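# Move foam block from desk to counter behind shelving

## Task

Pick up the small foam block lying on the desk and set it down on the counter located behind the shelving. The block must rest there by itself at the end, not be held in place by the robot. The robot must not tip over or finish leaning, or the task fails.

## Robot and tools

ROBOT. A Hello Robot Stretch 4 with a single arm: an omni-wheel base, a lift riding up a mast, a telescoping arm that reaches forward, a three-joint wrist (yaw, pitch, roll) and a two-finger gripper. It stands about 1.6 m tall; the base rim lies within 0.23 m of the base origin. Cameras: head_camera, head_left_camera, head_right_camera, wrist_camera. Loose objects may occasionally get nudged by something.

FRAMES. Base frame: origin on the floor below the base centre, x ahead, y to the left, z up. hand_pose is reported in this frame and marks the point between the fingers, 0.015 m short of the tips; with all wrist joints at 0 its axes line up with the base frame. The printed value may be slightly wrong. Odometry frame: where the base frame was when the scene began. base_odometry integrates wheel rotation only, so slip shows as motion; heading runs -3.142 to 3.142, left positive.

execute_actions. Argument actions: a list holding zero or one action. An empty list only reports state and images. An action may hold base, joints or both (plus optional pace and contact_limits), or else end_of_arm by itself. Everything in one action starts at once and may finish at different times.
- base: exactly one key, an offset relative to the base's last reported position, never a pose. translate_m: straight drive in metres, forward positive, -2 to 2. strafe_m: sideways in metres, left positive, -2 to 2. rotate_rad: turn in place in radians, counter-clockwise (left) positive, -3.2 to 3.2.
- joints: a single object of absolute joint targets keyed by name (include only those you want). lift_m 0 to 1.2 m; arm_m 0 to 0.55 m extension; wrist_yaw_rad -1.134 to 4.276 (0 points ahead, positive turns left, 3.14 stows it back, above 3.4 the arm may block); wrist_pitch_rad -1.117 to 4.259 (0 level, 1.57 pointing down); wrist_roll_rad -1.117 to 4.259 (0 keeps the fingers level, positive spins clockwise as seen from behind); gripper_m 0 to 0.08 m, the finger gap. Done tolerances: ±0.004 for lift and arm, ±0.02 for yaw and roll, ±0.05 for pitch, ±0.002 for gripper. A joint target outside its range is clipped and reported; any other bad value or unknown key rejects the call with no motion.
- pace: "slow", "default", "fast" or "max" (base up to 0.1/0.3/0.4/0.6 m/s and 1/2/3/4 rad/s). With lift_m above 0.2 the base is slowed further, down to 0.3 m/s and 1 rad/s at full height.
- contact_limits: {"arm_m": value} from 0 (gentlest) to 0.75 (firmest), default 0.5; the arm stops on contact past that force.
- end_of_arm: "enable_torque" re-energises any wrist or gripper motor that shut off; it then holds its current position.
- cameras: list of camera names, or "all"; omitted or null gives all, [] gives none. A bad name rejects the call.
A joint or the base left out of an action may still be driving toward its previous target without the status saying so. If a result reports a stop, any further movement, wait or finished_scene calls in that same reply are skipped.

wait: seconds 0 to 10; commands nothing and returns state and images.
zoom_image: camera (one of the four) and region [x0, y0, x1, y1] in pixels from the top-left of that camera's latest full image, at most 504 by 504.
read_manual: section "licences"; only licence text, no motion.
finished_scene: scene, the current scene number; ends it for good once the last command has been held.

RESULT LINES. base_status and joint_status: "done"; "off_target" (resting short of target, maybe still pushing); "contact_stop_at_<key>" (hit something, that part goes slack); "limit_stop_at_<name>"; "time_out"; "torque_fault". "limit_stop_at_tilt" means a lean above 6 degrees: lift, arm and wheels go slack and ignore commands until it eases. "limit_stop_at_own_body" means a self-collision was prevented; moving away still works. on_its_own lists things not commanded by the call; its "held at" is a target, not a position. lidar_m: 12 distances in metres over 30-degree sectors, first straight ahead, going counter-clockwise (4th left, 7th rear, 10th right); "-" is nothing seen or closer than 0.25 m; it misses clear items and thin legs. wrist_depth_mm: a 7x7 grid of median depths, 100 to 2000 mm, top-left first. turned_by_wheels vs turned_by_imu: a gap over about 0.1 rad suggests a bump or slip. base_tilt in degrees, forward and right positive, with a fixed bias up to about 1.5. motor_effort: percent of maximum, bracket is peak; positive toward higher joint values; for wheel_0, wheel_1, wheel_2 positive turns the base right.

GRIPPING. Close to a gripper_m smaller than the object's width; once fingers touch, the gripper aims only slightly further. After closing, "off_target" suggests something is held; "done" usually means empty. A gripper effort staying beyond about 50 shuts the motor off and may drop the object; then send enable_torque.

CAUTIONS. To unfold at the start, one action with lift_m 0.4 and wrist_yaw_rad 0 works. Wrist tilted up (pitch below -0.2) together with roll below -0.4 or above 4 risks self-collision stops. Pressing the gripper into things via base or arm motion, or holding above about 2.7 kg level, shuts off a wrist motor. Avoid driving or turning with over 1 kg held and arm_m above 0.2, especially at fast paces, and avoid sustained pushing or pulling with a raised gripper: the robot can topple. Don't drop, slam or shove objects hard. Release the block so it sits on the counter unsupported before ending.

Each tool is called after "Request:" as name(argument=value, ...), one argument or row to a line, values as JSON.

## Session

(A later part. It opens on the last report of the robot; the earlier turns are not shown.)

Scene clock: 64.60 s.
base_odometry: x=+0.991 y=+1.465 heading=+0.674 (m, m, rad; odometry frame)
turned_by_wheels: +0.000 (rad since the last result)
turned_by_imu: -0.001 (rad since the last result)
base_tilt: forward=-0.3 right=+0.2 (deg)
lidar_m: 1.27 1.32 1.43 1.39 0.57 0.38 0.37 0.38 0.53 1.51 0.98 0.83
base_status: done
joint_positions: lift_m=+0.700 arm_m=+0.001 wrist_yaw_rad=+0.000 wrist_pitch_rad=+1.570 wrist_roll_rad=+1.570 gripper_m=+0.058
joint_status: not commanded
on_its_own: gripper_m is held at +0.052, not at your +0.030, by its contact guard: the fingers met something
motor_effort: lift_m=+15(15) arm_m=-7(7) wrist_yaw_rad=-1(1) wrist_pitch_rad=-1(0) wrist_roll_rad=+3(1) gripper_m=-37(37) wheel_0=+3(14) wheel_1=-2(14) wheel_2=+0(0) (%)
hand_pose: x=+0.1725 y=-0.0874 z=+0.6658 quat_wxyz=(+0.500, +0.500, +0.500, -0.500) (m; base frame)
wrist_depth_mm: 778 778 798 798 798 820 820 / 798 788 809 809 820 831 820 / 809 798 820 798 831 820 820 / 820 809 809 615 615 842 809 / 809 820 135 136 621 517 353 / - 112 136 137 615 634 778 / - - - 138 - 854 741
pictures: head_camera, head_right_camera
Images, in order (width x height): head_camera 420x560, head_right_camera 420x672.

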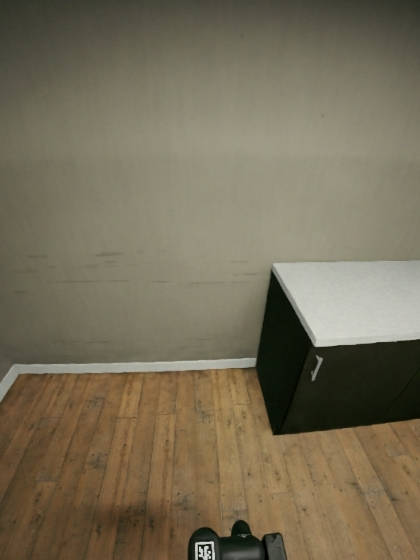

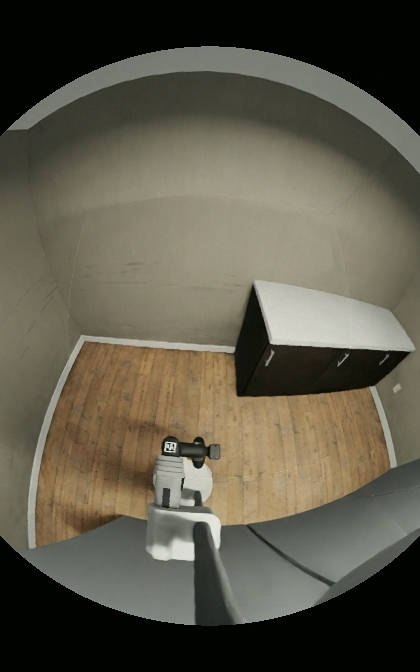

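Request:
execute_actions(
  actions=[
    {"base": {"strafe_m": -0.8}, "joints": {"lift_m": 1.15}, "pace": "fast"},
  ],
  cameras=["head_camera", "head_right_camera"],
)

Scene clock: 68.87 s.
base_odometry: x=+1.490 y=+0.840 heading=+0.674 (m, m, rad; odometry frame)
turned_by_wheels: +0.000 (rad since the last result)
turned_by_imu: -0.002 (rad since the last result)
base_tilt: forward=-0.4 right=+0.2 (deg)
lidar_m: 0.67 0.71 1.83 2.19 0.54 0.39 0.38 0.40 0.54 1.48 0.96 0.71
base_status: done
joint_positions: lift_m=+1.150 arm_m=+0.001 wrist_yaw_rad=+0.000 wrist_pitch_rad=+1.570 wrist_roll_rad=+1.570 gripper_m=+0.058
joint_status: all done
on_its_own: gripper_m is held at +0.052, not at your +0.030, by its contact guard: the fingers met something
motor_effort: lift_m=+22(24) arm_m=-7(7) wrist_yaw_rad=+0(1) wrist_pitch_rad=+0(1) wrist_roll_rad=+2(4) gripper_m=-37(37) wheel_0=+2(14) wheel_1=-2(14) wheel_2=+0(0) (%)
hand_pose: x=+0.1725 y=-0.0874 z=+1.1152 quat_wxyz=(+0.500, +0.500, +0.500, -0.500) (m; base frame)
wrist_depth_mm: 798 1255 1255 1255 1255 1308 931 / 809 1229 1255 1255 1281 1229 878 / 854 1255 1255 1281 1281 1229 842 / 891 1281 1281 1060 1098 1098 809 / 866 1255 135 136 1078 521 353 / - 113 136 137 1098 1042 768 / - - - 138 - 904 723
pictures: head_camera, head_right_camera
Images, in order (width x height): head_camera 420x560, head_right_camera 420x672.

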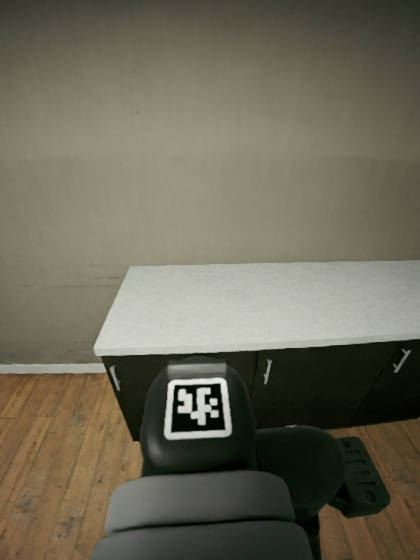

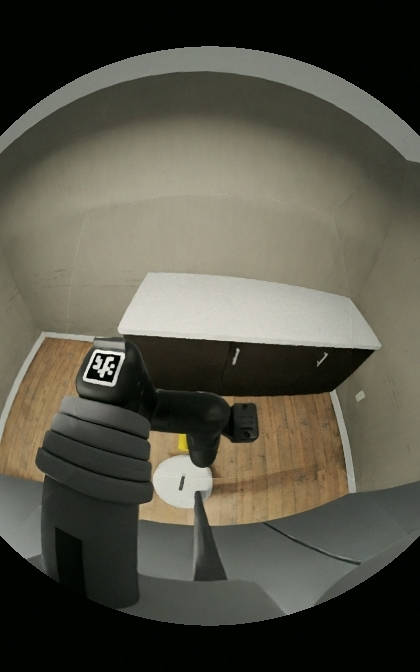

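Request:
execute_actions(
  actions=[
    {"base": {"translate_m": 0.25}},
  ],
  cameras=[],
)

Request:
execute_actions(
  actions=[
    {"joints": {"arm_m": 0.5}},
  ],
  cameras=["head_camera", "wrist_camera"],
)

Scene clock: 71.73 s.
base_odometry: x=+1.685 y=+0.996 heading=+0.675 (m, m, rad; odometry frame)
turned_by_wheels: +0.001 (rad since the last result)
turned_by_imu: -0.001 (rad since the last result)
base_tilt: forward=-0.3 right=+0.2 (deg)
lidar_m: 0.42 0.46 1.47 2.20 0.91 0.68 0.63 0.67 0.90 1.52 0.63 0.44
base_status: done
joint_positions: lift_m=+1.150 arm_m=+0.001 wrist_yaw_rad=+0.000 wrist_pitch_rad=+1.570 wrist_roll_rad=+1.570 gripper_m=+0.058
joint_status: not commanded
on_its_own: gripper_m is held at +0.052, not at your +0.030, by its contact guard: the fingers met something
motor_effort: lift_m=+22(22) arm_m=-7(7) wrist_yaw_rad=-1(1) wrist_pitch_rad=-1(1) wrist_roll_rad=+3(1) gripper_m=-37(37) wheel_0=+4(8) wheel_1=+5(10) wheel_2=-2(11) (%)
hand_pose: x=+0.1725 y=-0.0874 z=+1.1152 quat_wxyz=(+0.500, +0.500, +0.500, -0.500) (m; base frame)
wrist_depth_mm: 430 634 1229 1255 1255 1281 1255 / 436 661 1255 1255 1255 1281 1255 / 459 699 1281 1281 1281 1308 1229 / 473 741 1255 1060 1078 1255 1182 / 473 715 135 136 1078 525 355 / - 113 136 137 1098 1336 1118 / - - - 138 - 1308 1042
pictures: none
No camera images: the call's "cameras" was empty. Leave "cameras" out to get every camera's image.

Scene clock: 74.27 s.
base_odometry: x=+1.685 y=+0.996 heading=+0.675 (m, m, rad; odometry frame)
turned_by_wheels: +0.000 (rad since the last result)
turned_by_imu: +0.000 (rad since the last result)
base_tilt: forward=-0.3 right=+0.2 (deg)
lidar_m: 0.40 0.46 1.47 2.20 0.91 0.67 0.63 0.66 0.89 1.52 0.62 0.46
base_status: not commanded
joint_positions: lift_m=+1.150 arm_m=+0.499 wrist_yaw_rad=+0.000 wrist_pitch_rad=+1.570 wrist_roll_rad=+1.570 gripper_m=+0.058
joint_status: all done
on_its_own: gripper_m is held at +0.052, not at your +0.030, by its contact guard: the fingers met something
motor_effort: lift_m=+22(23) arm_m=+7(7) wrist_yaw_rad=-1(1) wrist_pitch_rad=+0(0) wrist_roll_rad=+3(3) gripper_m=-37(37) wheel_0=+4(4) wheel_1=+5(5) wheel_2=-2(2) (%)
hand_pose: x=+0.6699 y=-0.0874 z=+1.1152 quat_wxyz=(+0.501, +0.500, +0.500, -0.499) (m; base frame)
wrist_depth_mm: 338 340 343 347 347 351 820 / 342 342 347 349 349 353 1255 / 342 345 349 351 353 353 1281 / 345 351 351 355 355 362 1336 / 349 351 135 135 362 364 1098 / - 113 136 137 359 370 1336 / - - - 138 - 1336 1366
pictures: head_camera, wrist_camera
Images, in order (width x height): head_camera 420x560, wrist_camera 616x392.

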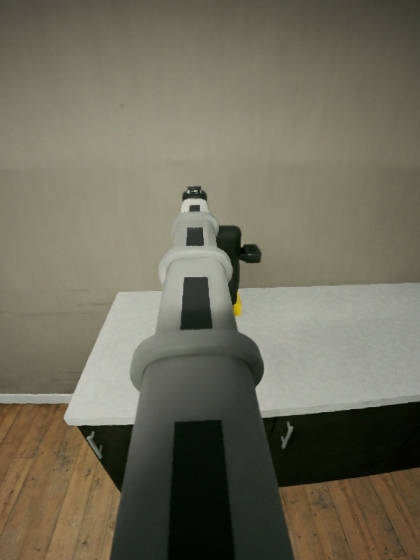

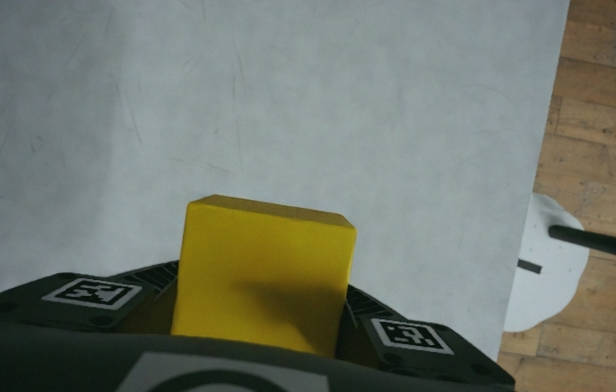

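Request:
execute_actions(
  actions=[
    {"joints": {"lift_m": 0.99}},
  ],
  cameras=["wrist_camera"],
)

Scene clock: 76.73 s.
base_odometry: x=+1.685 y=+0.996 heading=+0.675 (m, m, rad; odometry frame)
turned_by_wheels: +0.000 (rad since the last result)
turned_by_imu: +0.000 (rad since the last result)
base_tilt: forward=-0.3 right=+0.2 (deg)
lidar_m: 0.43 0.47 1.48 2.19 0.90 0.64 0.63 0.65 0.88 1.52 0.63 0.46
base_status: not commanded
joint_positions: lift_m=+0.990 arm_m=+0.499 wrist_yaw_rad=+0.000 wrist_pitch_rad=+1.570 wrist_roll_rad=+1.570 gripper_m=+0.058
joint_status: all done
on_its_own: gripper_m is held at +0.052, not at your +0.030, by its contact guard: the fingers met something
motor_effort: lift_m=+14(21) arm_m=+7(7) wrist_yaw_rad=-1(1) wrist_pitch_rad=-1(1) wrist_roll_rad=+5(4) gripper_m=-37(36) wheel_0=+4(4) wheel_1=+5(5) wheel_2=-2(2) (%)
hand_pose: x=+0.6699 y=-0.0874 z=+0.9559 quat_wxyz=(+0.501, +0.500, +0.500, -0.499) (m; base frame)
wrist_depth_mm: 185 186 187 189 191 191 193 / 186 189 189 190 193 193 195 / 189 189 191 193 195 196 198 / 190 192 193 194 195 198 199 / 191 193 135 136 198 200 200 / - 113 136 137 199 201 202 / - - - 138 - 204 206
pictures: wrist_camera
Images, in order (width x height): wrist_camera 616x392.

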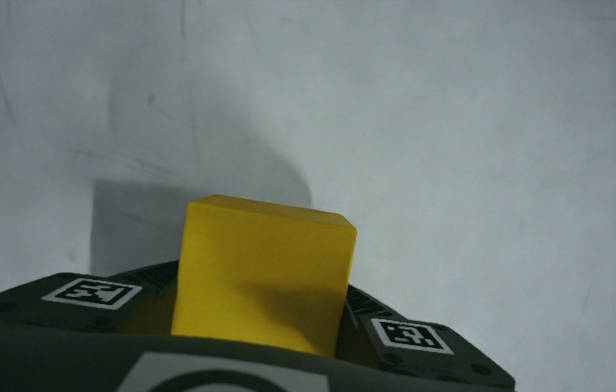

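Request:
execute_actions(
  actions=[
    {"joints": {"lift_m": 0.98}},
  ],
  cameras=[],
)

Request:
execute_actions(
  actions=[
    {"joints": {"gripper_m": 0.08}},
  ],
  cameras=["wrist_camera"],
)

Scene clock: 77.77 s.
base_odometry: x=+1.685 y=+0.996 heading=+0.675 (m, m, rad; odometry frame)
turned_by_wheels: +0.000 (rad since the last result)
turned_by_imu: +0.000 (rad since the last result)
base_tilt: forward=-0.3 right=+0.1 (deg)
lidar_m: 0.42 0.45 1.49 2.21 0.92 0.65 0.63 0.64 0.88 1.50 0.61 0.45
base_status: not commanded
joint_positions: lift_m=+0.980 arm_m=+0.499 wrist_yaw_rad=+0.000 wrist_pitch_rad=+1.570 wrist_roll_rad=+1.570 gripper_m=+0.058
joint_status: all done
on_its_own: gripper_m is held at +0.052, not at your +0.030, by its contact guard: the fingers met something
motor_effort: lift_m=+14(16) arm_m=+7(7) wrist_yaw_rad=-1(2) wrist_pitch_rad=+1(1) wrist_roll_rad=+2(3) gripper_m=-38(36) wheel_0=+4(4) wheel_1=+5(5) wheel_2=-2(2) (%)
hand_pose: x=+0.6699 y=-0.0874 z=+0.9459 quat_wxyz=(+0.501, +0.500, +0.500, -0.499) (m; base frame)
wrist_depth_mm: 175 176 178 179 180 182 183 / 177 179 180 181 182 183 185 / 179 181 181 182 183 186 187 / 180 182 182 185 186 187 189 / 182 183 135 135 188 189 191 / - 113 136 137 188 190 192 / - - - 138 - 193 195
pictures: none
No camera images: the call's "cameras" was empty. Leave "cameras" out to get every camera's image.

Scene clock: 78.70 s.
base_odometry: x=+1.685 y=+0.996 heading=+0.675 (m, m, rad; odometry frame)
turned_by_wheels: +0.000 (rad since the last result)
turned_by_imu: +0.000 (rad since the last result)
base_tilt: forward=-0.4 right=+0.2 (deg)
lidar_m: 0.43 0.46 1.48 2.20 0.92 0.65 0.63 0.64 0.90 1.52 0.62 0.45
base_status: not commanded
joint_positions: lift_m=+0.980 arm_m=+0.499 wrist_yaw_rad=+0.000 wrist_pitch_rad=+1.570 wrist_roll_rad=+1.570 gripper_m=+0.080
joint_status: all done
motor_effort: lift_m=+14(14) arm_m=+7(7) wrist_yaw_rad=-1(2) wrist_pitch_rad=-2(0) wrist_roll_rad=+3(3) gripper_m=+3(36) wheel_0=+4(4) wheel_1=+5(5) wheel_2=-2(2) (%)
hand_pose: x=+0.6699 y=-0.0874 z=+0.9459 quat_wxyz=(+0.501, +0.500, +0.500, -0.499) (m; base frame)
wrist_depth_mm: 176 177 178 180 180 182 183 / 177 179 179 181 182 184 185 / 179 181 181 182 185 186 187 / 180 182 182 185 186 187 190 / 182 183 140 141 188 190 191 / - 127 141 142 159 191 193 / - - - 143 119 108 195
pictures: wrist_camera
Images, in order (width x height): wrist_camera 616x392.

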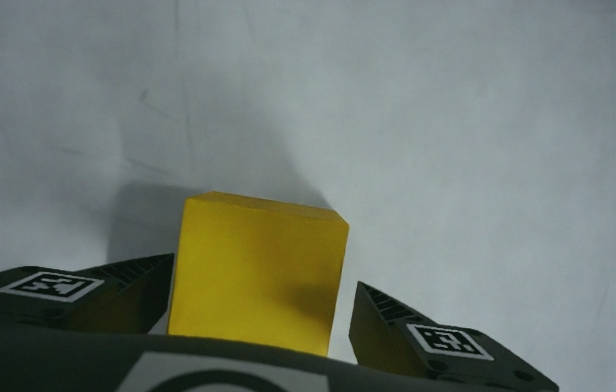

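Released. Lift away, then verify with all the cameras before I end the scene.

Request:
execute_actions(
  actions=[
    {"joints": {"lift_m": 1.15}, "pace": "fast"},
  ],
  cameras=["head_camera", "wrist_camera"],
)

Scene clock: 80.47 s.
base_odometry: x=+1.685 y=+0.996 heading=+0.675 (m, m, rad; odometry frame)
turned_by_wheels: +0.000 (rad since the last result)
turned_by_imu: +0.000 (rad since the last result)
base_tilt: forward=-0.3 right=+0.2 (deg)
lidar_m: 0.42 0.44 1.47 2.20 0.89 0.67 0.62 0.66 0.88 1.52 0.61 0.46
base_status: not commanded
joint_positions: lift_m=+1.150 arm_m=+0.499 wrist_yaw_rad=+0.000 wrist_pitch_rad=+1.570 wrist_roll_rad=+1.570 gripper_m=+0.080
joint_status: all done
motor_effort: lift_m=+23(25) arm_m=+7(7) wrist_yaw_rad=-2(1) wrist_pitch_rad=-2(0) wrist_roll_rad=+4(4) gripper_m=+1(1) wheel_0=+4(4) wheel_1=+5(5) wheel_2=-2(2) (%)
hand_pose: x=+0.6699 y=-0.0874 z=+1.1152 quat_wxyz=(+0.501, +0.500, +0.500, -0.499) (m; base frame)
wrist_depth_mm: 336 338 345 347 345 351 809 / 343 345 343 349 351 351 1281 / 343 347 349 353 357 355 1308 / 347 351 353 353 357 362 1281 / 349 353 355 314 362 364 1098 / - 127 357 362 159 370 1336 / - - - 368 120 108 1308
pictures: head_camera, wrist_camera
Images, in order (width x height): head_camera 420x560, wrist_camera 616x392.

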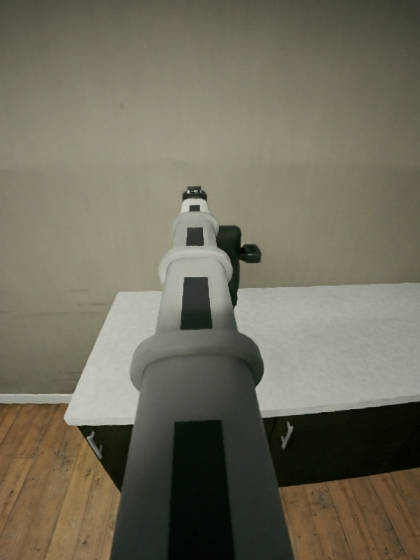

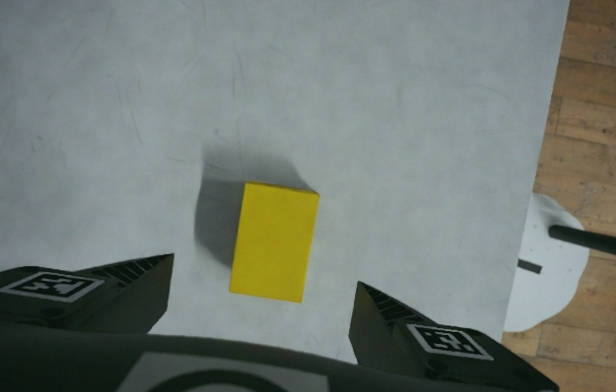

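The block is resting on the counter, clear of the gripper, and the robot is level.

Request:
finished_scene(
  scene=1,
)

The scene is finished: the task was done.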